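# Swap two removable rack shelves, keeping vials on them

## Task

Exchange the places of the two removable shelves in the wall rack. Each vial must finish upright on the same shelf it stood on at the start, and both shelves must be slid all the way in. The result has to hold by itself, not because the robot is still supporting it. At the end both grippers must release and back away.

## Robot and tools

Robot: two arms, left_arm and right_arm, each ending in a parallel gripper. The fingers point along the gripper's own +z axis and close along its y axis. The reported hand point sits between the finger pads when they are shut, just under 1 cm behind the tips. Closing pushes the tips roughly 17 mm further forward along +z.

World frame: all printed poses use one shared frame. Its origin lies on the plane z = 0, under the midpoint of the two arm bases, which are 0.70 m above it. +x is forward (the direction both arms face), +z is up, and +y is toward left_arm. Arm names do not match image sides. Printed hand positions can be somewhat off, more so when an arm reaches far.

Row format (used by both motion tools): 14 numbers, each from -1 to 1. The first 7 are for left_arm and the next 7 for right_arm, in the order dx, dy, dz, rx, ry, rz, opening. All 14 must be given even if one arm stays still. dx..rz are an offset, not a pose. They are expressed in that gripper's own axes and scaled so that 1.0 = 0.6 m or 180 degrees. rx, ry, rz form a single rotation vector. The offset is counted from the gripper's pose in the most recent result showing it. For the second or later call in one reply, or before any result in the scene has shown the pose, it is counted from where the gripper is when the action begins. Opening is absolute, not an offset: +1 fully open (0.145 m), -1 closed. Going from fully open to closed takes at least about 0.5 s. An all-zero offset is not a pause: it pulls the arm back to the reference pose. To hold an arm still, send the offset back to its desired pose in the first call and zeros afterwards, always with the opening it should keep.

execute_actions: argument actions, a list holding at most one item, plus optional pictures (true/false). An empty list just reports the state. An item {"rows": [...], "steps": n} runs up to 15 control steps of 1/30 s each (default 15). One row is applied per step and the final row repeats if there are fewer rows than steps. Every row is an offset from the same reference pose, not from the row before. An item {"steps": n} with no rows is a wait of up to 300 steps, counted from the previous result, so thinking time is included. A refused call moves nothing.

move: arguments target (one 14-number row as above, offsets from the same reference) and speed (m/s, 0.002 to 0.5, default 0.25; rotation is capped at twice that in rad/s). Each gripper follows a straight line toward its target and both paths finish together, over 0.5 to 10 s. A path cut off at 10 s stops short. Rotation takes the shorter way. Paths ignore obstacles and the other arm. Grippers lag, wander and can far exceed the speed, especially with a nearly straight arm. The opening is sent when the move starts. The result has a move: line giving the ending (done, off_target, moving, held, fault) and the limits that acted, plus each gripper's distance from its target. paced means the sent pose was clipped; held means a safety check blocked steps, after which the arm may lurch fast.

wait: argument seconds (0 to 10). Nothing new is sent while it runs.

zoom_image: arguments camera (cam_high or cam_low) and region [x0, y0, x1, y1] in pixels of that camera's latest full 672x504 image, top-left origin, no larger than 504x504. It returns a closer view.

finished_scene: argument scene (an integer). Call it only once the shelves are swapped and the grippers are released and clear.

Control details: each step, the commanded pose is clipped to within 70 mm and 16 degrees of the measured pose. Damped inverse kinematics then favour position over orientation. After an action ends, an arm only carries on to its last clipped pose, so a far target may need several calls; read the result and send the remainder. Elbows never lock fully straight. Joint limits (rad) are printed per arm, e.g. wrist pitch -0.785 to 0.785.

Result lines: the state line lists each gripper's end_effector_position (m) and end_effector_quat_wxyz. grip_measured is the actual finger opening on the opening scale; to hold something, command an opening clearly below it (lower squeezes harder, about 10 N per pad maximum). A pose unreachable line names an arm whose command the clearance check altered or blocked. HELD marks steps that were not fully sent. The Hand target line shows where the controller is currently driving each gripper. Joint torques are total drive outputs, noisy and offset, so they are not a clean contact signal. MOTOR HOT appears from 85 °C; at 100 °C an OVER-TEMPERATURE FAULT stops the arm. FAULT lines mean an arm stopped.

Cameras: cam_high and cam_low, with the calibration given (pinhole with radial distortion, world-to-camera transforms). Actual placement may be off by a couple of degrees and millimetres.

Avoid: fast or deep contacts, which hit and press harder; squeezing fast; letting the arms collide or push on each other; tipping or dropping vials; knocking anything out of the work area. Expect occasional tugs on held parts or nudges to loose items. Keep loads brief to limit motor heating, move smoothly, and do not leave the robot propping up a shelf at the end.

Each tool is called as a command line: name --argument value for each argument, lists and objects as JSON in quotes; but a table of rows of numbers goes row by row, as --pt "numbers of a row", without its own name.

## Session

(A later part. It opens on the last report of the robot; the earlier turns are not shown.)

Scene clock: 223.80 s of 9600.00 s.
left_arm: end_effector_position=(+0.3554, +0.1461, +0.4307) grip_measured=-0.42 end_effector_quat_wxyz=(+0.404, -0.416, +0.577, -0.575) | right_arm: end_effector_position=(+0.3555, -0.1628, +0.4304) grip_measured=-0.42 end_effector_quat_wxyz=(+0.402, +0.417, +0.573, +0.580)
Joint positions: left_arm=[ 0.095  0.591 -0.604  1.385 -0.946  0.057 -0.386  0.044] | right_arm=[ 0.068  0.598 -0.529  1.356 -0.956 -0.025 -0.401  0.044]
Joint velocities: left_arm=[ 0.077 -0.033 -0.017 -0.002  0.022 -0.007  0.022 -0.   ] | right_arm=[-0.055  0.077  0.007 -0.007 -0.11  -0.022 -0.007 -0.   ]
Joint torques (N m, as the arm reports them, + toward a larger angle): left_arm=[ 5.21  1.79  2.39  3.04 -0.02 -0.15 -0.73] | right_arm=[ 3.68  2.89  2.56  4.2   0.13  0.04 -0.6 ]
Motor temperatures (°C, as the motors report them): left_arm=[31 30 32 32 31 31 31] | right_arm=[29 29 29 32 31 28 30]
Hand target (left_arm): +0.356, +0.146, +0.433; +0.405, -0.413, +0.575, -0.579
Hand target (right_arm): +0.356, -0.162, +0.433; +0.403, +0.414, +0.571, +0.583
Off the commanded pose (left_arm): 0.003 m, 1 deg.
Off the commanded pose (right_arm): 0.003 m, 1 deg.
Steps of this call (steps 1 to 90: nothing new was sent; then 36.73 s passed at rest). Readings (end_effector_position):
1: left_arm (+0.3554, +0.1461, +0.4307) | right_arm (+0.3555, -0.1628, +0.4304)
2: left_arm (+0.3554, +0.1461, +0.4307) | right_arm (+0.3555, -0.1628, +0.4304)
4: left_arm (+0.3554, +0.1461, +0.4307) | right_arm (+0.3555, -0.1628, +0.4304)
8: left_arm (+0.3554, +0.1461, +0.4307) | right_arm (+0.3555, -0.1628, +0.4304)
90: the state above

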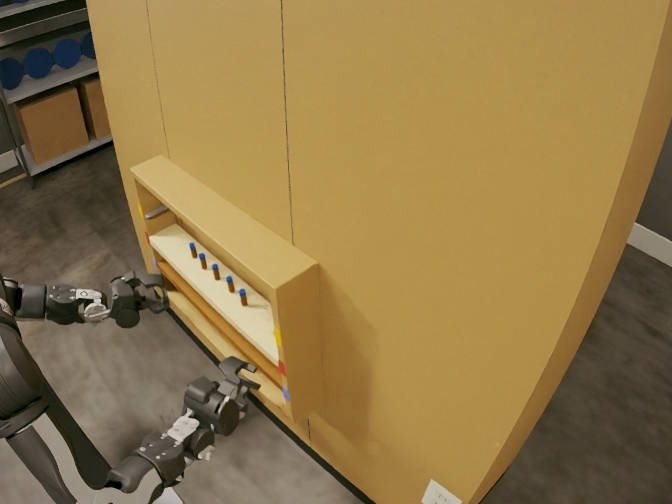

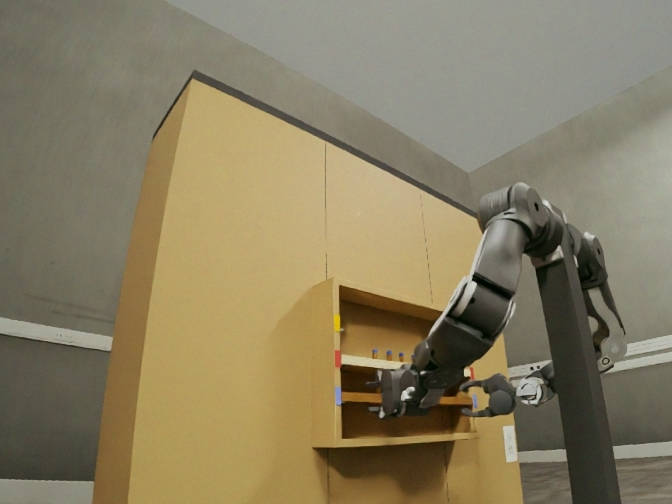

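zoom_image --camera "cam_low" --region '[325, 330, 525, 450]'

move --target '[-0.0394,-0.003,0.1108,0.0034,0.0035,0.0025,-0.42,-0.0387,0.004,0.1109,-0.002,0.004,-0.005,-0.42]' --speed 0.08

Region (325, 330, 525, 450) of cam_low's 672x504 image, scaled by 2.520, with more detail than that image has; it fills the top 302 rows of this view, and the rest is white.

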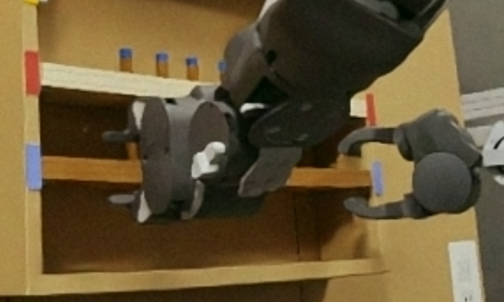

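Scene clock: 239.17 s of 9600.00 s.
left_arm: end_effector_position=(+0.4266, +0.1463, +0.4321) grip_measured=-0.42 end_effector_quat_wxyz=(+0.406, -0.410, +0.578, -0.578) | right_arm: end_effector_position=(+0.4263, -0.1625, +0.4323) grip_measured=-0.42 end_effector_quat_wxyz=(+0.404, +0.409, +0.577, +0.580)
Joint positions: left_arm=[ 0.407  0.444 -0.647  0.997 -0.961 -0.091 -0.392  0.044] | right_arm=[ 0.397  0.462 -0.591  0.972 -0.981 -0.161 -0.403  0.044]
Joint velocities: left_arm=[ 0.077  0.033  0.007  0.002  0.022 -0.037  0.022  0.   ] | right_arm=[-0.033 -0.033  0.007  0.007 -0.022  0.066 -0.037  0.   ]
Joint torques (N m, as the arm reports them, + toward a larger angle): left_arm=[ 6.75  1.07  1.79  2.36  0.1  -0.17 -0.71] | right_arm=[ 5.08  2.23  1.89  3.44  0.2   0.04 -0.59]
Motor temperatures (°C, as the motors report them): left_arm=[31 30 32 32 31 31 31] | right_arm=[29 29 29 32 31 28 30]
Hand target (left_arm): +0.426, +0.145, +0.432; +0.405, -0.408, +0.577, -0.580
Hand target (right_arm): +0.426, -0.162, +0.432; +0.403, +0.407, +0.577, +0.582
Off the commanded pose (left_arm): 0.001 m, 0 deg.
Off the commanded pose (right_arm): 0.001 m, 0 deg.
After step 90, 11.20 s passed at rest.
move: done

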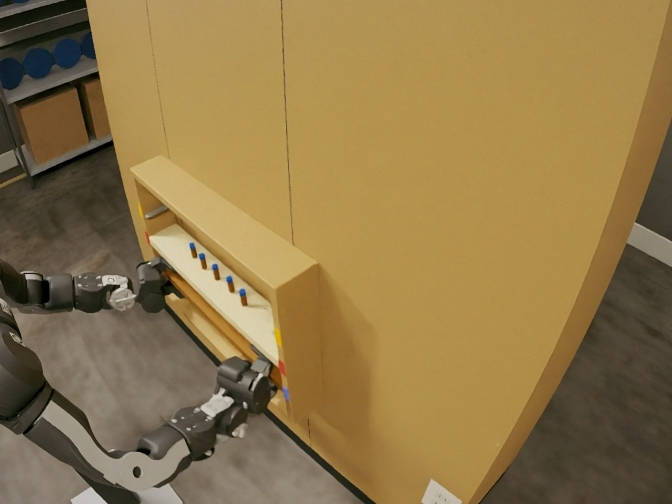

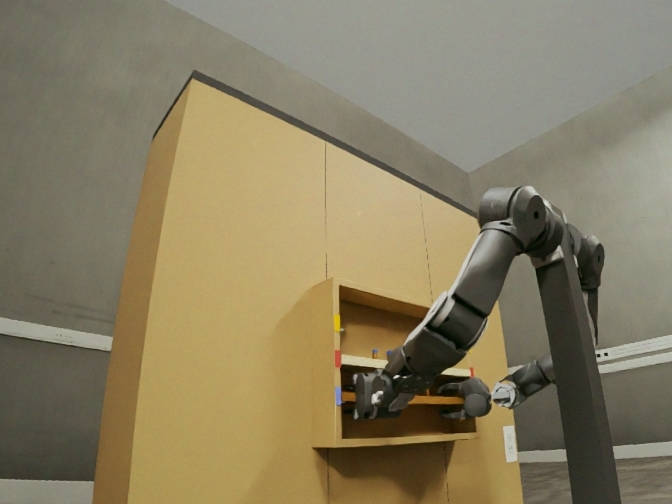

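execute_actions --actions '[{"rows":[[0,0,0,0,0,0,-0.48,0,0,0,0,0,0,-0.48],[0,0,0,0,0,0,-0.54,0,0,0,0,0,0,-0.54],[0,0,0,0,0,0,-0.59,0,0,0,0,0,0,-0.59],[0,0,0,0,0,0,-0.63,0,0,0,0,0,0,-0.63],[0,0,0,0,0,0,-0.66,0,0,0,0,0,0,-0.66],[0,0,0,0,0,0,-0.685,0,0,0,0,0,0,-0.685],[0,0,0,0,0,0,-0.71,0,0,0,0,0,0,-0.71],[0,0,0,0,0,0,-0.73,0,0,0,0,0,0,-0.73],[0,0,0,0,0,0,-0.75,0,0,0,0,0,0,-0.75],[0,0,0,0,0,0,-0.77,0,0,0,0,0,0,-0.77],[0,0,0,0,0,0,-0.79,0,0,0,0,0,0,-0.79],[0,0,0,0,0,0,-0.82,0,0,0,0,0,0,-0.82],[0,0,0,0,0,0,-0.87,0,0,0,0,0,0,-0.87],[0,0,0,0,0,0,-0.93,0,0,0,0,0,0,-0.93],[0,0,0,0,0,0,-1,0,0,0,0,0,0,-1]],"steps":15}]' --pictures false

move --target '[0,-0.024,0,0.008,0,0.0025,-1,0,0.024,0,-0.008,0,-0.0025,-1]' --speed 0.02

Scene clock: 254.53 s of 9600.00 s.
left_arm: end_effector_position=(+0.4266, +0.1463, +0.4321) grip_measured=-0.76 end_effector_quat_wxyz=(+0.405, -0.410, +0.577, -0.578) | right_arm: end_effector_position=(+0.4263, -0.1627, +0.4324) grip_measured=-0.76 end_effector_quat_wxyz=(+0.403, +0.411, +0.576, +0.581)
Joint positions: left_arm=[ 0.407  0.444 -0.647  0.997 -0.959 -0.091 -0.392  0.018] | right_arm=[ 0.397  0.462 -0.591  0.972 -0.975 -0.162 -0.403  0.018]
Joint velocities: left_arm=[-0.011 -0.033 -0.002 -0.007  0.051 -0.095 -0.051 -0.   ] | right_arm=[-0.011 -0.033 -0.002 -0.012 -0.037  0.051  0.022 -0.   ]
Joint torques (N m, as the arm reports them, + toward a larger angle): left_arm=[ 6.82  1.26  2.01  2.68  0.08 -0.05 -0.51] | right_arm=[ 5.36  2.57  1.83  3.9   0.14  0.2  -0.44]
Motor temperatures (°C, as the motors report them): left_arm=[31 30 31 32 31 31 31] | right_arm=[29 29 29 32 31 28 30]
Hand target (left_arm): +0.427, +0.146, +0.432; +0.406, -0.410, +0.578, -0.578
Hand target (right_arm): +0.426, -0.163, +0.432; +0.404, +0.409, +0.577, +0.580
Off the commanded pose (left_arm): 0.000 m, 0 deg.
Off the commanded pose (right_arm): 0.000 m, 0 deg.
Steps of this call (steps 1 to 90: nothing new was sent; then 11.87 s passed at rest; steps 91 to 105: all 15 steps of this action). Readings (end_effector_position):
91: left_arm (+0.4265, +0.1462, +0.4320) | right_arm (+0.4263, -0.1625, +0.4323)
92: left_arm (+0.4265, +0.1462, +0.4320) | right_arm (+0.4263, -0.1625, +0.4323)
94: left_arm (+0.4265, +0.1462, +0.4320) | right_arm (+0.4263, -0.1625, +0.4323)
98: left_arm (+0.4265, +0.1462, +0.4320) | right_arm (+0.4263, -0.1625, +0.4323)
105: the state above

Scene clock: 255.70 s of 9600.00 s.
left_arm: end_effector_position=(+0.4254, +0.1463, +0.4414) grip_measured=-0.76 end_effector_quat_wxyz=(+0.408, -0.407, +0.576, -0.580) | right_arm: end_effector_position=(+0.4253, -0.1622, +0.4420) grip_measured=-0.76 end_effector_quat_wxyz=(+0.405, +0.407, +0.574, +0.584)
Joint positions: left_arm=[ 0.398  0.468 -0.647  1.055 -0.946 -0.073 -0.37   0.018] | right_arm=[ 0.387  0.485 -0.591  1.031 -0.96  -0.144 -0.379  0.018]
Joint velocities: left_arm=[ 0.011 -0.077  0.002 -0.007  0.007 -0.022  0.007 -0.   ] | right_arm=[-0.055  0.033 -0.007 -0.007 -0.066 -0.022 -0.11  -0.   ]
Joint torques (N m, as the arm reports them, + toward a larger angle): left_arm=[ 7.44  1.69  2.78  4.39  0.05  0.01 -0.69] | right_arm=[ 5.72  2.86  2.94  5.58  0.18  0.26 -0.58]
Motor temperatures (°C, as the motors report them): left_arm=[31 30 32 32 31 31 31] | right_arm=[30 29 29 32 31 28 30]
Hand target (left_arm): +0.426, +0.146, +0.446; +0.413, -0.403, +0.572, -0.584
Hand target (right_arm): +0.426, -0.162, +0.447; +0.410, +0.403, +0.570, +0.587
Off the commanded pose (left_arm): 0.005 m, 1 deg.
Off the commanded pose (right_arm): 0.005 m, 1 deg.
move: off_target (left_arm, right_arm)

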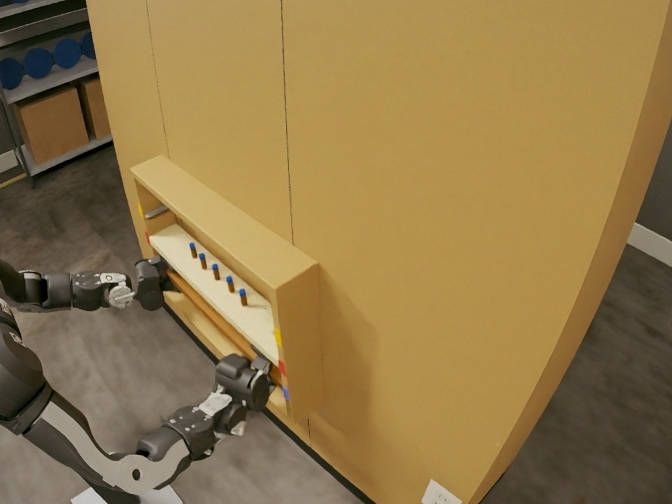

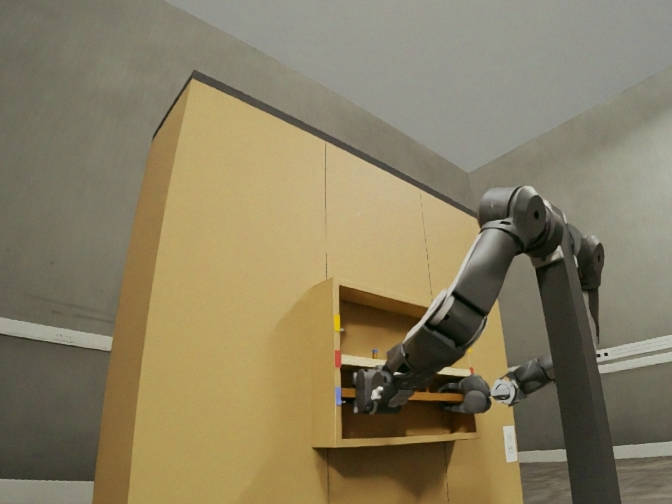

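move --target '[0.0499,-0.010,-0.1335,0.007,0,0.003,-1,0.0462,0.009,-0.1347,-0.007,0,-0.0025,-1]' --speed 0.045

Scene clock: 264.00 s of 9600.00 s.
left_arm: end_effector_position=(+0.3376, +0.1459, +0.4379) grip_measured=-0.76 end_effector_quat_wxyz=(+0.406, -0.410, +0.579, -0.577) | right_arm: end_effector_position=(+0.3384, -0.1641, +0.4388) grip_measured=-0.76 end_effector_quat_wxyz=(+0.403, +0.409, +0.577, +0.581)
Joint positions: left_arm=[ 0.035  0.66  -0.628  1.489 -0.921  0.113 -0.404  0.018] | right_arm=[ 0.001  0.673 -0.543  1.463 -0.927  0.02  -0.414  0.018]
Joint velocities: left_arm=[-0.011 -0.077  0.007 -0.017 -0.037 -0.037 -0.022  0.   ] | right_arm=[ 0.077  0.033 -0.012 -0.017  0.007  0.066 -0.081  0.   ]
Joint torques (N m, as the arm reports them, + toward a larger angle): left_arm=[ 5.16  2.44  3.49  4.53 -0.27  0.03 -1.04] | right_arm=[ 3.57  3.49  3.94  5.66 -0.07  0.27 -0.86]
Motor temperatures (°C, as the motors report them): left_arm=[31 30 32 32 31 31 31] | right_arm=[30 29 29 32 31 28 30]
Hand target (left_arm): +0.340, +0.146, +0.446; +0.415, -0.401, +0.571, -0.584
Hand target (right_arm): +0.340, -0.165, +0.447; +0.413, +0.400, +0.570, +0.587
Off the commanded pose (left_arm): 0.009 m, 2 deg.
Off the commanded pose (right_arm): 0.008 m, 2 deg.
After step 90, 3.17 s passed at rest.
move: off_target (left_arm, right_arm)

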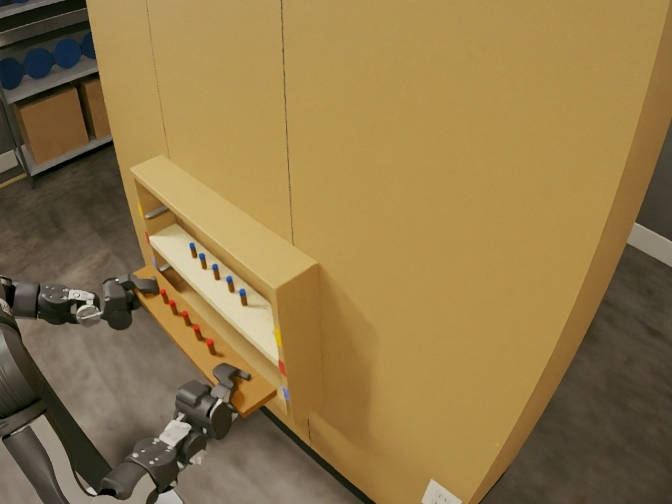

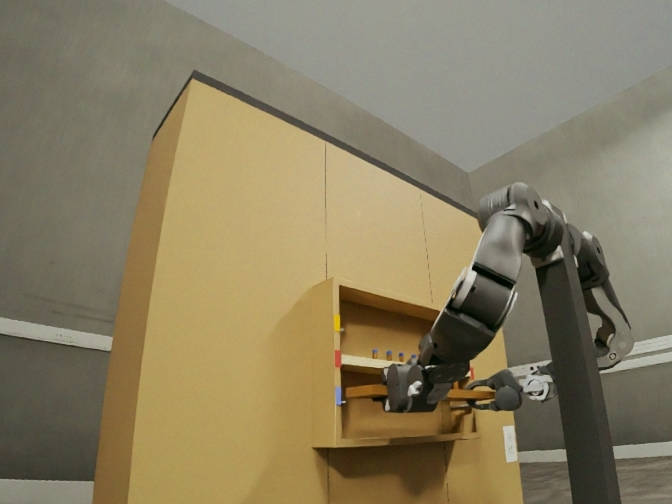

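move --target '[-0.0028,-0.266,0.0079,0.006,0,0.002,-1,-0.0012,0.267,0.0067,-0.0055,0,-0.0025,-1]' --speed 0.05

zoom_image --camera "cam_low" --region '[328, 292, 388, 342]'

zoom_image --camera "cam_high" --region '[236, 297, 296, 367]'

Scene clock: 280.17 s of 9600.00 s.
left_arm: end_effector_position=(+0.3414, +0.1454, +0.5904) grip_measured=-0.76 end_effector_quat_wxyz=(+0.402, -0.413, +0.579, -0.577) | right_arm: end_effector_position=(+0.3418, -0.1618, +0.5930) grip_measured=-0.76 end_effector_quat_wxyz=(+0.402, +0.408, +0.580, +0.580)
Joint positions: left_arm=[ 0.216  1.021 -0.551  2.086 -0.606  0.377  0.04   0.018] | right_arm=[ 0.125  1.049 -0.424  2.063 -0.581  0.281  0.026  0.018]
Joint velocities: left_arm=[-0.033  0.011 -0.002 -0.002 -0.022  0.007 -0.022 -0.   ] | right_arm=[-0.033 -0.077 -0.022 -0.007 -0.022 -0.051 -0.066 -0.   ]
Joint torques (N m, as the arm reports them, + toward a larger angle): left_arm=[ 5.93  3.12  3.89  3.5  -0.39 -0.11 -0.68] | right_arm=[ 4.19  4.16  4.32  4.81 -0.13  0.06 -0.59]
Motor temperatures (°C, as the motors report them): left_arm=[31 30 32 33 31 31 31] | right_arm=[29 29 29 32 31 28 30]
Hand target (left_arm): +0.341, +0.144, +0.596; +0.407, -0.405, +0.576, -0.582
Hand target (right_arm): +0.341, -0.160, +0.599; +0.406, +0.399, +0.577, +0.585
Off the commanded pose (left_arm): 0.007 m, 2 deg.
Off the commanded pose (right_arm): 0.007 m, 1 deg.
After step 90, 9.73 s passed at rest.
move: off_target (left_arm, right_arm)

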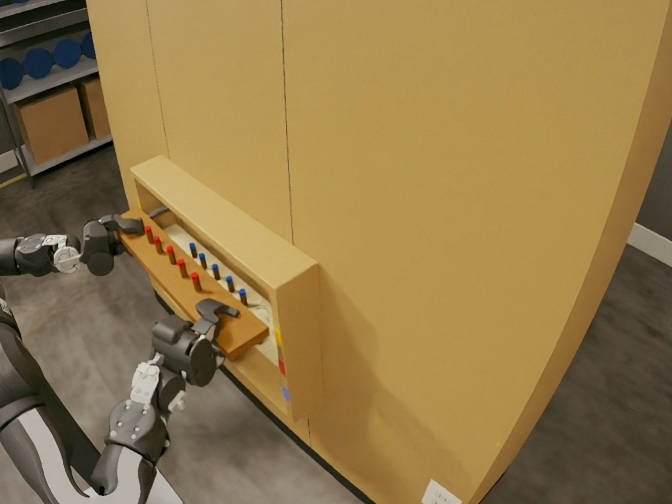

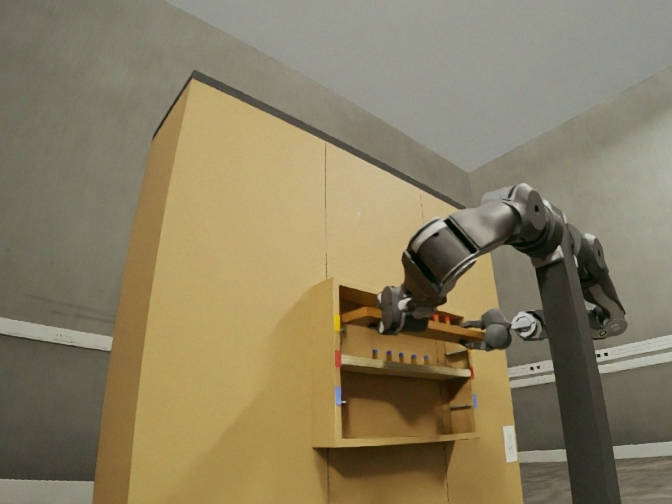

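Region (328, 292, 388, 342) of cam_low's 672x504 image, scaled by 8.400, with more detail than that image has.

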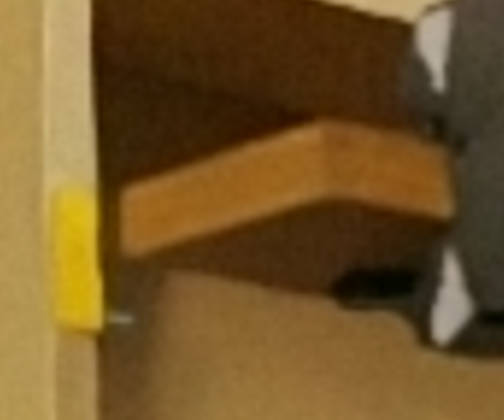

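Region (236, 297, 296, 367) of cam_high's 672x504 image, scaled by 7.200, with more detail than that image has; it fills the left 432 columns of this view, and the rest is white.

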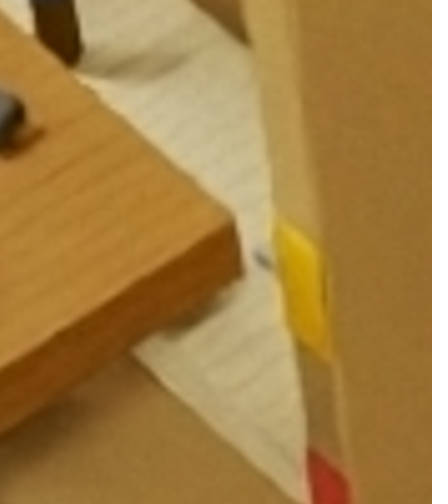

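move --target '[0.0005,-0.013,0.0065,0.008,0,0.0035,-1,-0.0072,0.011,0.0031,-0.007,0,-0.002,-1]' --speed 0.015

zoom_image --camera "cam_low" --region '[328, 292, 388, 342]'

zoom_image --camera "cam_high" --region '[236, 297, 296, 367]'

Scene clock: 295.53 s of 9600.00 s.
left_arm: end_effector_position=(+0.3438, +0.1435, +0.5919) grip_measured=-0.76 end_effector_quat_wxyz=(+0.402, -0.412, +0.579, -0.577) | right_arm: end_effector_position=(+0.3439, -0.1640, +0.5928) grip_measured=-0.76 end_effector_quat_wxyz=(+0.399, +0.410, +0.580, +0.579)
Joint positions: left_arm=[ 0.231  1.004 -0.551  2.08  -0.618  0.374  0.06   0.018] | right_arm=[ 0.129  1.049 -0.417  2.051 -0.571  0.266  0.031  0.018]
Joint velocities: left_arm=[-0.011 -0.033  0.002  0.002 -0.007 -0.081 -0.051 -0.   ] | right_arm=[ 0.033 -0.033 -0.002  0.007 -0.022 -0.066 -0.037  0.   ]
Joint torques (N m, as the arm reports them, + toward a larger angle): left_arm=[ 6.5   2.18  4.11  2.06 -0.45 -0.07 -0.81] | right_arm=[ 4.28  4.12  5.32  2.94 -0.13  0.05 -0.77]
Motor temperatures (°C, as the motors report them): left_arm=[31 30 32 33 31 31 31] | right_arm=[29 29 29 32 31 28 30]
Hand target (left_arm): +0.345, +0.144, +0.598; +0.410, -0.405, +0.574, -0.582
Hand target (right_arm): +0.345, -0.165, +0.600; +0.408, +0.402, +0.575, +0.585
Off the commanded pose (left_arm): 0.006 m, 2 deg.
Off the commanded pose (right_arm): 0.007 m, 2 deg.
After step 90, 11.23 s passed at rest.
move: off_target (left_arm, right_arm)

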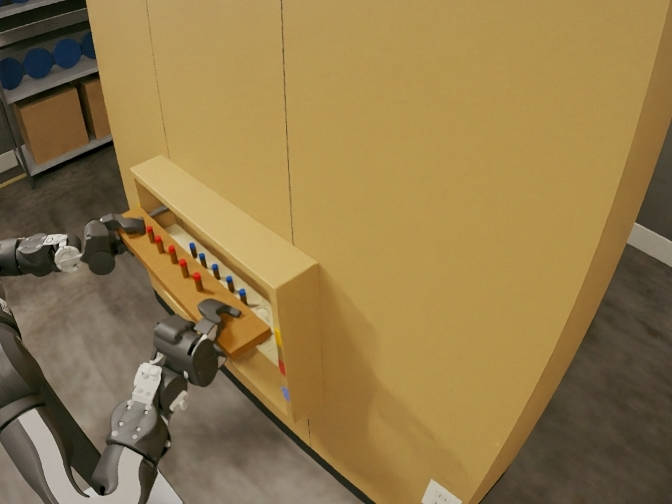

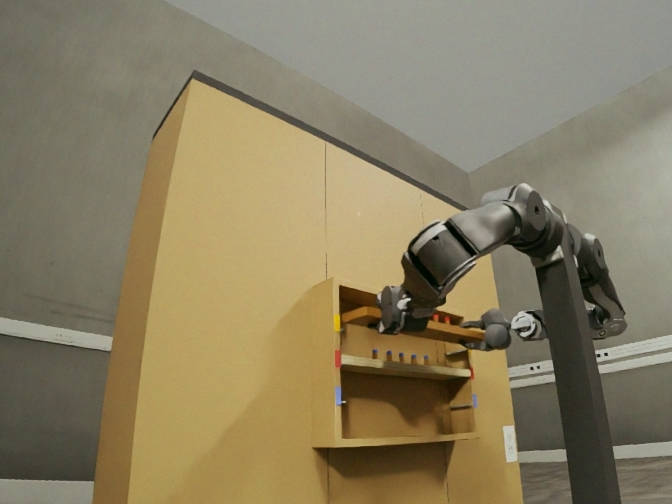

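Region (328, 292, 388, 342) of cam_low's 672x504 image, scaled by 8.400, with more detail than that image has.

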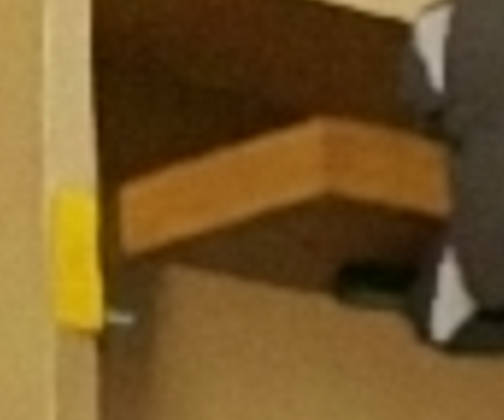

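Region (236, 297, 296, 367) of cam_high's 672x504 image, scaled by 7.200, with more detail than that image has; it fills the left 432 columns of this view, and the rest is white.

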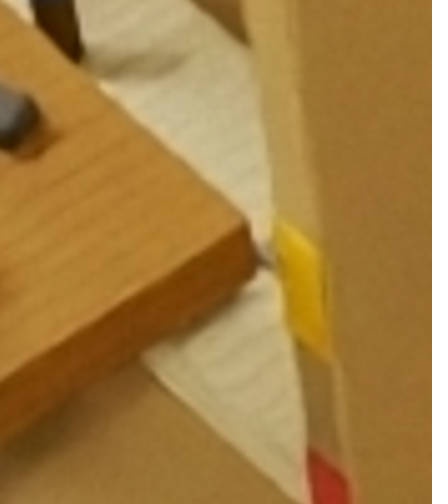

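move --target '[-0.0125,-0.009,0.036,0.008,0,0.002,-1,-0.0135,0.010,0.0355,-0.009,0,-0.002,-1]' --speed 0.02

Scene clock: 303.50 s of 9600.00 s.
left_arm: end_effector_position=(+0.3660, +0.1436, +0.5926) grip_measured=-0.76 end_effector_quat_wxyz=(+0.404, -0.411, +0.577, -0.579) | right_arm: end_effector_position=(+0.3657, -0.1640, +0.5945) grip_measured=-0.76 end_effector_quat_wxyz=(+0.402, +0.406, +0.577, +0.583)
Joint positions: left_arm=[ 0.313  0.916 -0.553  1.975 -0.653  0.312  0.11   0.018] | right_arm=[ 0.226  0.945 -0.42   1.947 -0.625  0.196  0.097  0.018]
Joint velocities: left_arm=[ 0.011 -0.011 -0.012 -0.002  0.022 -0.007  0.007 -0.   ] | right_arm=[ 0.011  0.011  0.002 -0.002 -0.022  0.066 -0.037 -0.   ]
Joint torques (N m, as the arm reports them, + toward a larger angle): left_arm=[ 6.83  1.82  3.66  2.14 -0.33 -0.1  -0.73] | right_arm=[ 4.95  3.27  4.35  3.03 -0.04  0.12 -0.61]
Motor temperatures (°C, as the motors report them): left_arm=[31 30 32 33 31 31 31] | right_arm=[29 29 29 32 31 28 30]
Hand target (left_arm): +0.367, +0.143, +0.597; +0.409, -0.405, +0.573, -0.583
Hand target (right_arm): +0.367, -0.165, +0.599; +0.407, +0.402, +0.573, +0.587
Off the commanded pose (left_arm): 0.004 m, 1 deg.
Off the commanded pose (right_arm): 0.004 m, 1 deg.
After step 90, 3.57 s passed at rest.
move: off_target (left_arm, right_arm)

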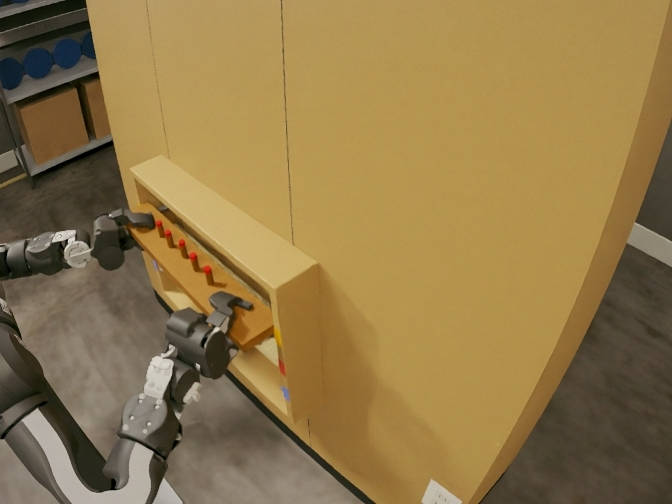

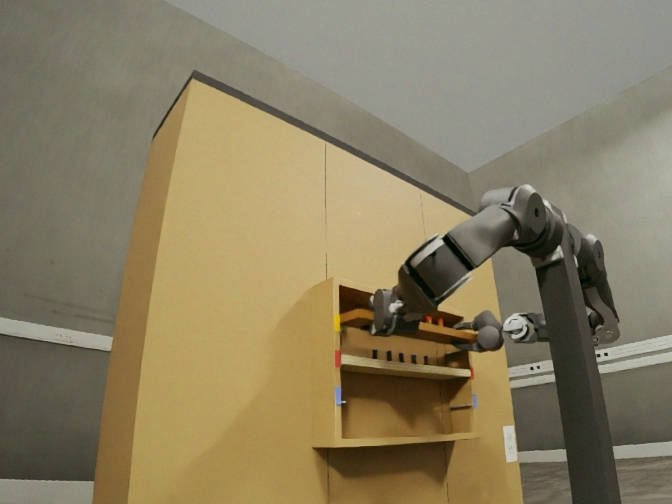

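move --target '[-0.0337,0.0045,0.0888,0.006,0,0.002,-1,-0.0315,-0.005,0.0901,-0.005,0,-0.001,-1]' --speed 0.035

Scene clock: 314.03 s of 9600.00 s.
left_arm: end_effector_position=(+0.4222, +0.1440, +0.5855) grip_measured=-0.76 end_effector_quat_wxyz=(+0.404, -0.410, +0.576, -0.580) | right_arm: end_effector_position=(+0.4222, -0.1637, +0.5869) grip_measured=-0.76 end_effector_quat_wxyz=(+0.401, +0.407, +0.576, +0.584)
Joint positions: left_arm=[ 0.496  0.712 -0.561  1.662 -0.737  0.141  0.157  0.018] | right_arm=[ 0.448  0.724 -0.456  1.636 -0.735  0.035  0.166  0.018]
Joint velocities: left_arm=[-0.121  0.011  0.007  0.002  0.022 -0.007 -0.022  0.   ] | right_arm=[-0.077  0.011  0.007 -0.017 -0.051 -0.007 -0.022  0.   ]
Joint torques (N m, as the arm reports them, + toward a larger angle): left_arm=[ 8.52  1.56  3.82  2.5  -0.19 -0.07 -0.75] | right_arm=[ 6.6   2.63  4.1   3.7   0.08  0.09 -0.62]
Motor temperatures (°C, as the motors report them): left_arm=[31 30 32 32 31 31 31] | right_arm=[30 29 29 32 31 28 30]
Hand target (left_arm): +0.423, +0.144, +0.591; +0.410, -0.404, +0.572, -0.584
Hand target (right_arm): +0.423, -0.164, +0.592; +0.406, +0.402, +0.572, +0.588
Off the commanded pose (left_arm): 0.004 m, 1 deg.
Off the commanded pose (right_arm): 0.005 m, 1 deg.
After step 90, 5.67 s passed at rest.
move: off_target (left_arm, right_arm)

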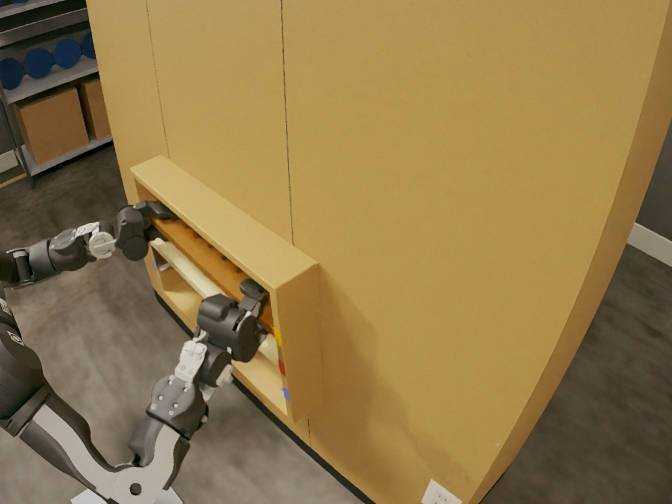

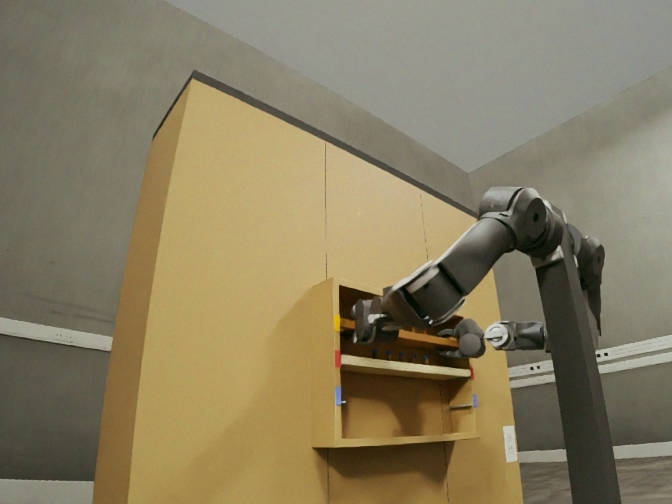

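execute_actions --actions '[{"rows":[[-0.0005,-0.008,0.0015,0.006,0,0.001,-1,-0.0005,0.008,0.0015,-0.005,0,-0.001,-1],[-0.0006,-0.007,0.0018,0.0056,0,0.001,-1,-0.0006,0.007,0.0018,-0.0047,0,-0.001,-1],[-0.0007,-0.006,0.0021,0.0052,0,0.001,-1,-0.0007,0.006,0.0021,-0.0044,0,-0.001,-1],[-0.0008,-0.005,0.0024,0.0048,0,0.001,-1,-0.0008,0.005,0.0024,-0.0041,0,-0.001,-1],[-0.0009,-0.004,0.0027,0.0044,0,0.001,-1,-0.0009,0.004,0.0027,-0.0038,0,-0.001,-1],[-0.001,-0.003,0.003,0.004,0,0.001,-1,-0.001,0.003,0.003,-0.0035,0,-0.001,-1],[-0.0011,-0.002,0.0033,0.0036,0,0.001,-1,-0.0011,0.002,0.0033,-0.0032,0,-0.001,-1],[-0.0012,-0.001,0.0036,0.0032,0,0.001,-1,-0.0012,0.001,0.0036,-0.0029,0,-0.001,-1],[-0.0014,0,0.004,0.0028,0,0,-1,-0.0014,0,0.004,-0.0026,0,0,-1],[-0.0015,0.001,0.0043,0.0025,0,0,-1,-0.0015,-0.001,0.0043,-0.0023,0,0,-1],[-0.0016,0.002,0.0046,0.0022,0,0,-1,-0.0016,-0.002,0.0046,-0.002,0,0,-1],[-0.0017,0.003,0.005,0.0019,0,0,-1,-0.0017,-0.003,0.005,-0.0017,0,0,-1],[-0.0018,0.004,0.0053,0.0016,0,0,-1,-0.0018,-0.004,0.0053,-0.0014,0,0,-1],[-0.002,0.005,0.0056,0.0013,0,0,-1,-0.002,-0.005,0.0056,-0.0012,0,0,-1],[-0.0021,0.006,0.006,0.001,0,0,-1,-0.0021,-0.006,0.006,-0.001,0,0,-1]],"steps":15}]' --pictures false

move --target '[-0.0035,0,0.010,0,0,0,-1,-0.0035,0,0.010,0,0,0,-1]' --speed 0.008

Scene clock: 334.13 s of 9600.00 s.
left_arm: end_effector_position=(+0.4253, +0.1438, +0.5816) grip_measured=-0.76 end_effector_quat_wxyz=(+0.403, -0.410, +0.575, -0.581) | right_arm: end_effector_position=(+0.4254, -0.1638, +0.5829) grip_measured=-0.76 end_effector_quat_wxyz=(+0.401, +0.408, +0.576, +0.584)
Joint positions: left_arm=[ 0.498  0.696 -0.561  1.635 -0.745  0.127  0.147  0.018] | right_arm=[ 0.452  0.708 -0.456  1.609 -0.746  0.021  0.158  0.018]
Joint velocities: left_arm=[-0.033 -0.033  0.002 -0.056 -0.11  -0.051 -0.051  0.   ] | right_arm=[ 0.055 -0.099 -0.012 -0.061 -0.066 -0.051 -0.125  0.   ]
Joint torques (N m, as the arm reports them, + toward a larger angle): left_arm=[ 7.68  1.53  2.94  1.51 -0.07 -0.03 -0.59] | right_arm=[ 5.77  2.6   3.07  2.75  0.11  0.13 -0.49]
Motor temperatures (°C, as the motors report them): left_arm=[31 30 32 32 31 31 31] | right_arm=[30 29 29 32 31 28 30]
Hand target (left_arm): +0.426, +0.144, +0.582; +0.405, -0.409, +0.575, -0.581
Hand target (right_arm): +0.426, -0.164, +0.583; +0.402, +0.406, +0.576, +0.585
Off the commanded pose (left_arm): 0.001 m, 0 deg.
Off the commanded pose (right_arm): 0.001 m, 0 deg.
Steps of this call (steps 1 to 90: nothing new was sent; then 16.60 s passed at rest; steps 91 to 105: all 15 steps of this action). Readings (end_effector_position):
91: left_arm (+0.4222, +0.1438, +0.5854) | right_arm (+0.4222, -0.1637, +0.5868)
92: left_arm (+0.4224, +0.1438, +0.5850) | right_arm (+0.4224, -0.1638, +0.5864)
94: left_arm (+0.4229, +0.1437, +0.5839) | right_arm (+0.4229, -0.1640, +0.5852)
98: left_arm (+0.4237, +0.1438, +0.5819) | right_arm (+0.4236, -0.1638, +0.5833)
105: the state above

Scene clock: 335.37 s of 9600.00 s.
left_arm: end_effector_position=(+0.4295, +0.1434, +0.5815) grip_measured=-0.76 end_effector_quat_wxyz=(+0.402, -0.408, +0.575, -0.584) | right_arm: end_effector_position=(+0.4297, -0.1636, +0.5828) grip_measured=-0.76 end_effector_quat_wxyz=(+0.399, +0.406, +0.576, +0.586)
Joint positions: left_arm=[ 0.512  0.682 -0.561  1.606 -0.749  0.106  0.142  0.018] | right_arm=[ 0.469  0.693 -0.456  1.58  -0.751 -0.     0.155  0.018]
Joint velocities: left_arm=[ 0.033  0.011  0.012 -0.002  0.022  0.022 -0.007 -0.   ] | right_arm=[-0.077 -0.099 -0.007  0.007  0.022  0.037 -0.051 -0.   ]
Joint torques (N m, as the arm reports them, + toward a larger angle): left_arm=[ 9.17  0.31  2.76  0.6  -0.1   0.06 -0.32] | right_arm=[ 7.49  1.56  2.7   1.94  0.03  0.28 -0.33]
Motor temperatures (°C, as the motors report them): left_arm=[31 30 32 32 31 31 31] | right_arm=[30 29 29 32 31 28 30]
Hand target (left_arm): +0.432, +0.144, +0.582; +0.403, -0.410, +0.575, -0.581
Hand target (right_arm): +0.432, -0.164, +0.583; +0.401, +0.408, +0.576, +0.584
Off the commanded pose (left_arm): 0.002 m, 0 deg.
Off the commanded pose (right_arm): 0.002 m, 0 deg.
move: done

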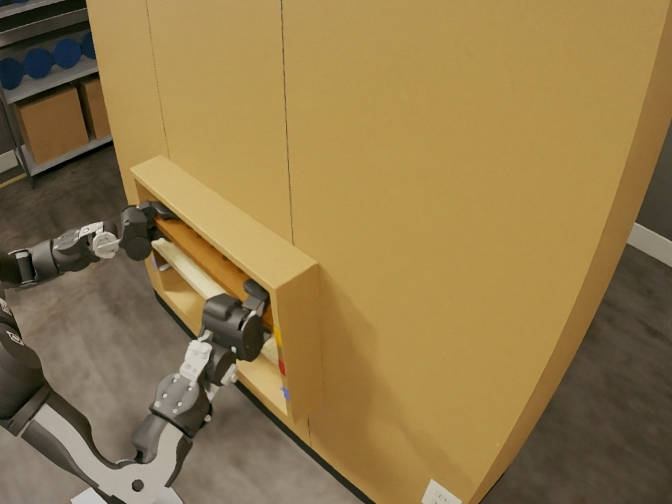

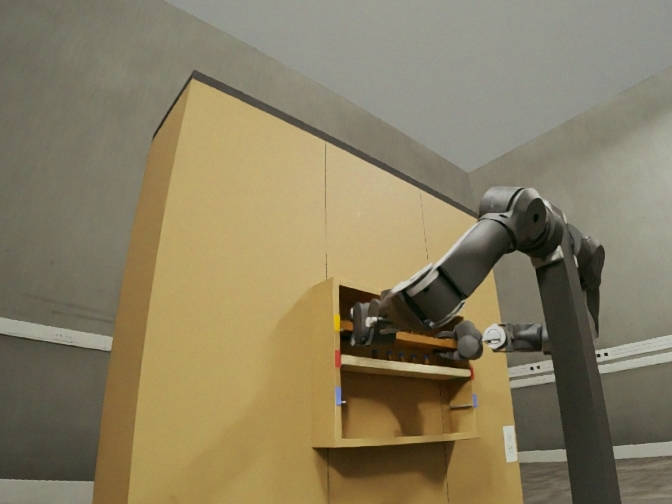

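execute_actions --actions '[{"rows":[[0,0,0,0,0,0,-1,0,0,0,0,0,0,-1],[0,0,0,0,0,0,-1,0,0,0,0,0,0,-1],[0,0,0,0,0,0,-0.9,0,0,0,0,0,0,-0.9],[0,0,0,0,0,0,-0.8,0,0,0,0,0,0,-0.8],[0,0,0,0,0,0,-0.74,0,0,0,0,0,0,-0.74],[0,0,0,0,0,0,-0.7,0,0,0,0,0,0,-0.7],[0,0,0,0,0,0,-0.64,0,0,0,0,0,0,-0.64],[0,0,0,0,0,0,-0.56,0,0,0,0,0,0,-0.56],[0,0,0,0,0,0,-0.48,0,0,0,0,0,0,-0.48],[0,0,0,0,0,0,-0.42,0,0,0,0,0,0,-0.42]],"steps":12}]' --pictures false

move --target '[0.04,-0.004,-0.117,0.002,0,0,-0.42,0.04,0.003,-0.117,-0.002,0,0,-0.42]' --speed 0.1

move --target '[-0.003,0.122,0,0,0,0,-0.42,0,-0.122,0,0,0,0,-0.42]' --speed 0.12

Scene clock: 345.80 s of 9600.00 s.
left_arm: end_effector_position=(+0.4294, +0.1433, +0.5816) grip_measured=-0.42 end_effector_quat_wxyz=(+0.402, -0.408, +0.575, -0.584) | right_arm: end_effector_position=(+0.4295, -0.1635, +0.5829) grip_measured=-0.42 end_effector_quat_wxyz=(+0.399, +0.406, +0.576, +0.586)
Joint positions: left_arm=[ 0.512  0.682 -0.561  1.607 -0.749  0.105  0.141  0.044] | right_arm=[ 0.468  0.694 -0.456  1.581 -0.751 -0.     0.155  0.044]
Joint velocities: left_arm=[-0.033 -0.011 -0.002 -0.012 -0.095 -0.022 -0.022 -0.   ] | right_arm=[-0.055 -0.011 -0.007  0.002 -0.007  0.007 -0.037  0.   ]
Joint torques (N m, as the arm reports them, + toward a larger angle): left_arm=[ 7.14  1.67  3.14  2.22  0.02 -0.03 -0.49] | right_arm=[ 5.4   2.78  3.35  3.51  0.16  0.16 -0.43]
Motor temperatures (°C, as the motors report them): left_arm=[31 30 32 32 31 31 31] | right_arm=[30 29 29 31 31 28 30]
Hand target (left_arm): +0.430, +0.143, +0.581; +0.402, -0.408, +0.575, -0.584
Hand target (right_arm): +0.430, -0.164, +0.583; +0.400, +0.406, +0.576, +0.586
Off the commanded pose (left_arm): 0.000 m, 0 deg.
Off the commanded pose (right_arm): 0.000 m, 0 deg.
Steps of this call (steps 1 to 90: nothing new was sent; then 7.03 s passed at rest; steps 91 to 102: all 12 steps of this action). Readings (end_effector_position):
91: left_arm (+0.4294, +0.1433, +0.5816) | right_arm (+0.4295, -0.1635, +0.5829)
92: left_arm (+0.4294, +0.1433, +0.5816) | right_arm (+0.4295, -0.1635, +0.5829)
94: left_arm (+0.4294, +0.1433, +0.5816) | right_arm (+0.4295, -0.1635, +0.5829)
98: left_arm (+0.4294, +0.1433, +0.5816) | right_arm (+0.4295, -0.1635, +0.5829)
102: the state above

Scene clock: 347.10 s of 9600.00 s.
left_arm: end_effector_position=(+0.3546, +0.1445, +0.5798) grip_measured=-0.42 end_effector_quat_wxyz=(+0.399, -0.409, +0.578, -0.583) | right_arm: end_effector_position=(+0.3551, -0.1648, +0.5816) grip_measured=-0.42 end_effector_quat_wxyz=(+0.398, +0.406, +0.579, +0.584)
Joint positions: left_arm=[ 0.159  0.856 -0.425  1.989 -0.735  0.236  0.116  0.044] | right_arm=[ 0.078  0.853 -0.277  1.961 -0.724  0.113  0.129  0.044]
Joint velocities: left_arm=[-0.033  0.011 -0.022 -0.012  0.095 -0.081 -0.037  0.   ] | right_arm=[-0.055 -0.011  0.002  0.007 -0.007 -0.066 -0.037 -0.   ]
Joint torques (N m, as the arm reports them, + toward a larger angle): left_arm=[ 4.89  2.25  3.85  2.6  -0.12  0.03 -0.72] | right_arm=[ 3.29  3.21  4.24  3.88  0.09  0.23 -0.58]
Motor temperatures (°C, as the motors report them): left_arm=[31 30 32 32 31 31 31] | right_arm=[30 29 29 32 31 28 30]
Hand target (left_arm): +0.355, +0.146, +0.583; +0.403, -0.407, +0.574, -0.585
Hand target (right_arm): +0.355, -0.166, +0.584; +0.402, +0.404, +0.575, +0.587
Off the commanded pose (left_arm): 0.004 m, 1 deg.
Off the commanded pose (right_arm): 0.003 m, 1 deg.
move: off_target (left_arm)

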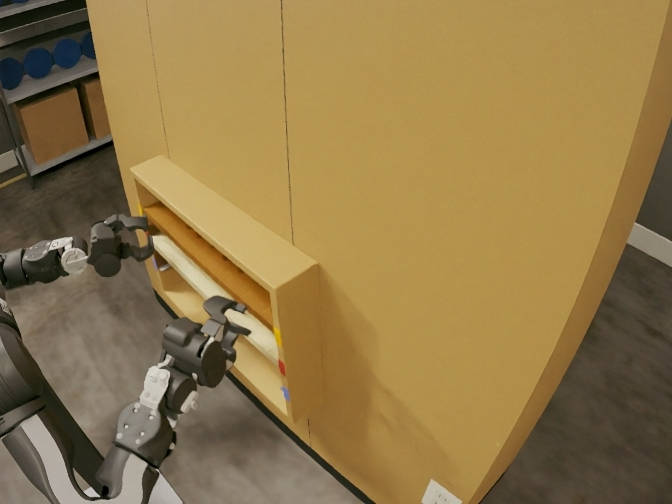

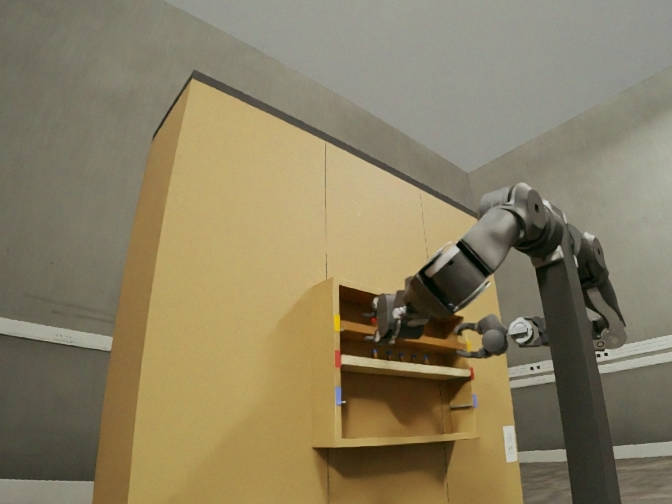

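Scene clock: 348.03 s of 9600.00 s.
left_arm: end_effector_position=(+0.3560, +0.1472, +0.5048) grip_measured=-0.42 end_effector_quat_wxyz=(+0.400, -0.412, +0.579, -0.579) | right_arm: end_effector_position=(+0.3554, -0.1662, +0.5064) grip_measured=-0.42 end_effector_quat_wxyz=(+0.397, +0.411, +0.579, +0.581)
Joint positions: left_arm=[ 0.077  0.736 -0.504  1.733 -0.857  0.134 -0.127  0.044] | right_arm=[ 0.012  0.727 -0.369  1.715 -0.871  0.017 -0.11   0.044]
Joint velocities: left_arm=[-0.143  0.033 -0.012 -0.002  0.007 -0.022  0.022 -0.   ] | right_arm=[ 0.011  0.033 -0.002 -0.017 -0.051 -0.081 -0.007  0.   ]
Joint torques (N m, as the arm reports them, + toward a larger angle): left_arm=[ 5.06  2.02  2.92  2.99 -0.04 -0.14 -0.74] | right_arm=[ 3.44  3.07  3.04  4.19  0.12  0.05 -0.61]
Motor temperatures (°C, as the motors report them): left_arm=[31 30 32 32 31 31 31] | right_arm=[30 29 29 32 31 28 30]
Hand target (left_arm): +0.356, +0.147, +0.507; +0.401, -0.409, +0.577, -0.582
Hand target (right_arm): +0.356, -0.166, +0.508; +0.399, +0.408, +0.577, +0.584
Off the commanded pose (left_arm): 0.003 m, 1 deg.
Off the commanded pose (right_arm): 0.003 m, 1 deg.
move: done

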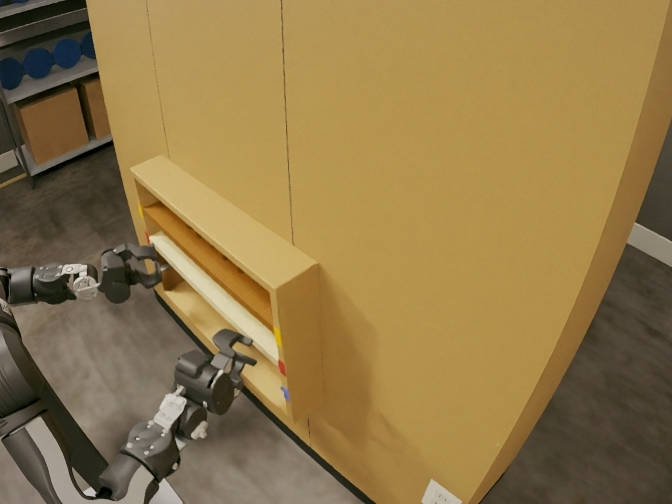

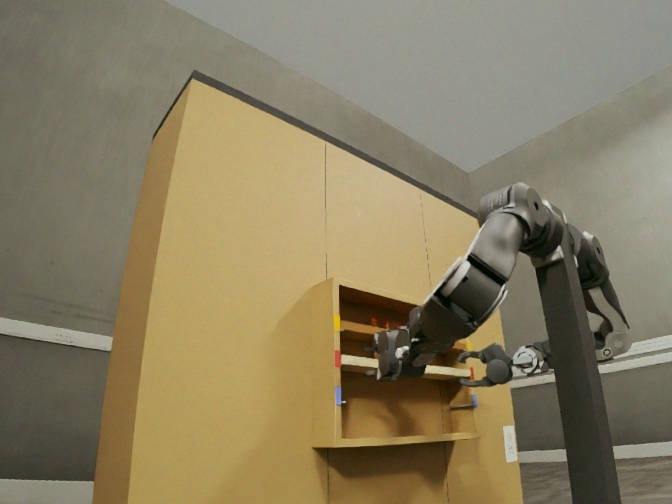

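move --target '[-0.0363,-0.005,0.1086,0.003,-0.0005,0.003,-0.42,-0.0362,0.0045,0.1097,-0.0035,-0.0014,-0.0038,-0.42]' --speed 0.08

Scene clock: 366.33 s of 9600.00 s.
left_arm: end_effector_position=(+0.4250, +0.1454, +0.5083) grip_measured=-0.42 end_effector_quat_wxyz=(+0.406, -0.409, +0.576, -0.580) | right_arm: end_effector_position=(+0.4248, -0.1643, +0.5092) grip_measured=-0.42 end_effector_quat_wxyz=(+0.404, +0.408, +0.575, +0.582)
Joint positions: left_arm=[ 0.392  0.59  -0.585  1.397 -0.864  0.022 -0.101  0.044] | right_arm=[ 0.355  0.592 -0.479  1.375 -0.891 -0.077 -0.09   0.044]
Joint velocities: left_arm=[-0.055 -0.033  0.017 -0.002 -0.051 -0.022  0.037 -0.   ] | right_arm=[ 0.077 -0.033  0.002 -0.017  0.066 -0.066 -0.037  0.   ]
Joint torques (N m, as the arm reports them, + toward a larger angle): left_arm=[ 6.88  1.63  2.29  2.54  0.   -0.14 -0.5 ] | right_arm=[ 5.05  2.68  2.32  3.65  0.16  0.05 -0.43]
Motor temperatures (°C, as the motors report them): left_arm=[31 30 32 32 31 31 31] | right_arm=[30 29 29 32 31 28 30]
Hand target (left_arm): +0.425, +0.145, +0.508; +0.405, -0.407, +0.578, -0.580
Hand target (right_arm): +0.425, -0.163, +0.508; +0.403, +0.407, +0.577, +0.582
Off the commanded pose (left_arm): 0.001 m, 0 deg.
Off the commanded pose (right_arm): 0.001 m, 0 deg.
After step 90, 14.20 s passed at rest.
move: done

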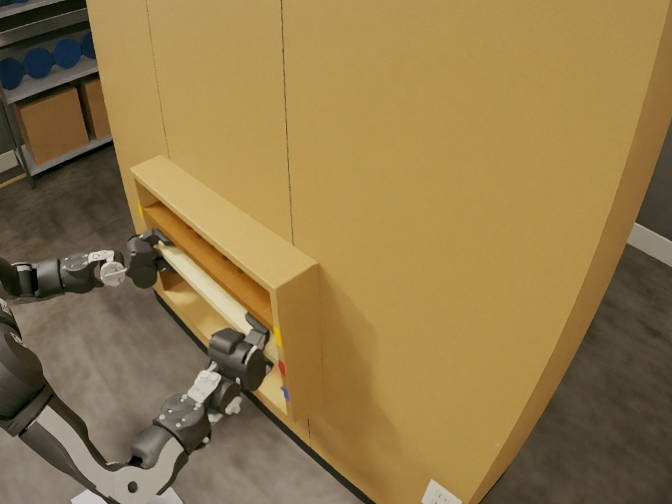

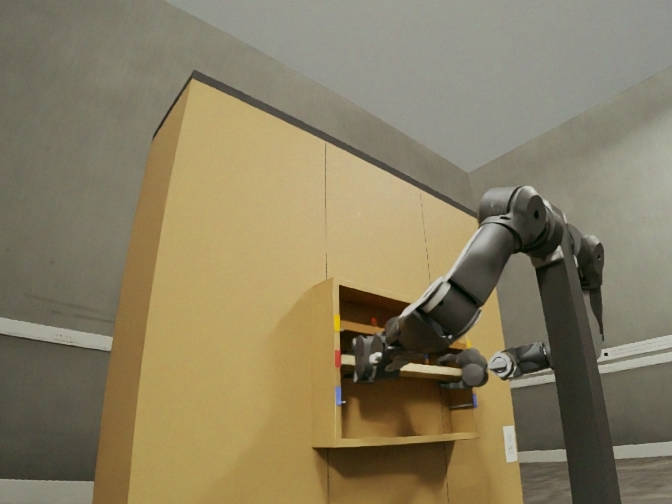

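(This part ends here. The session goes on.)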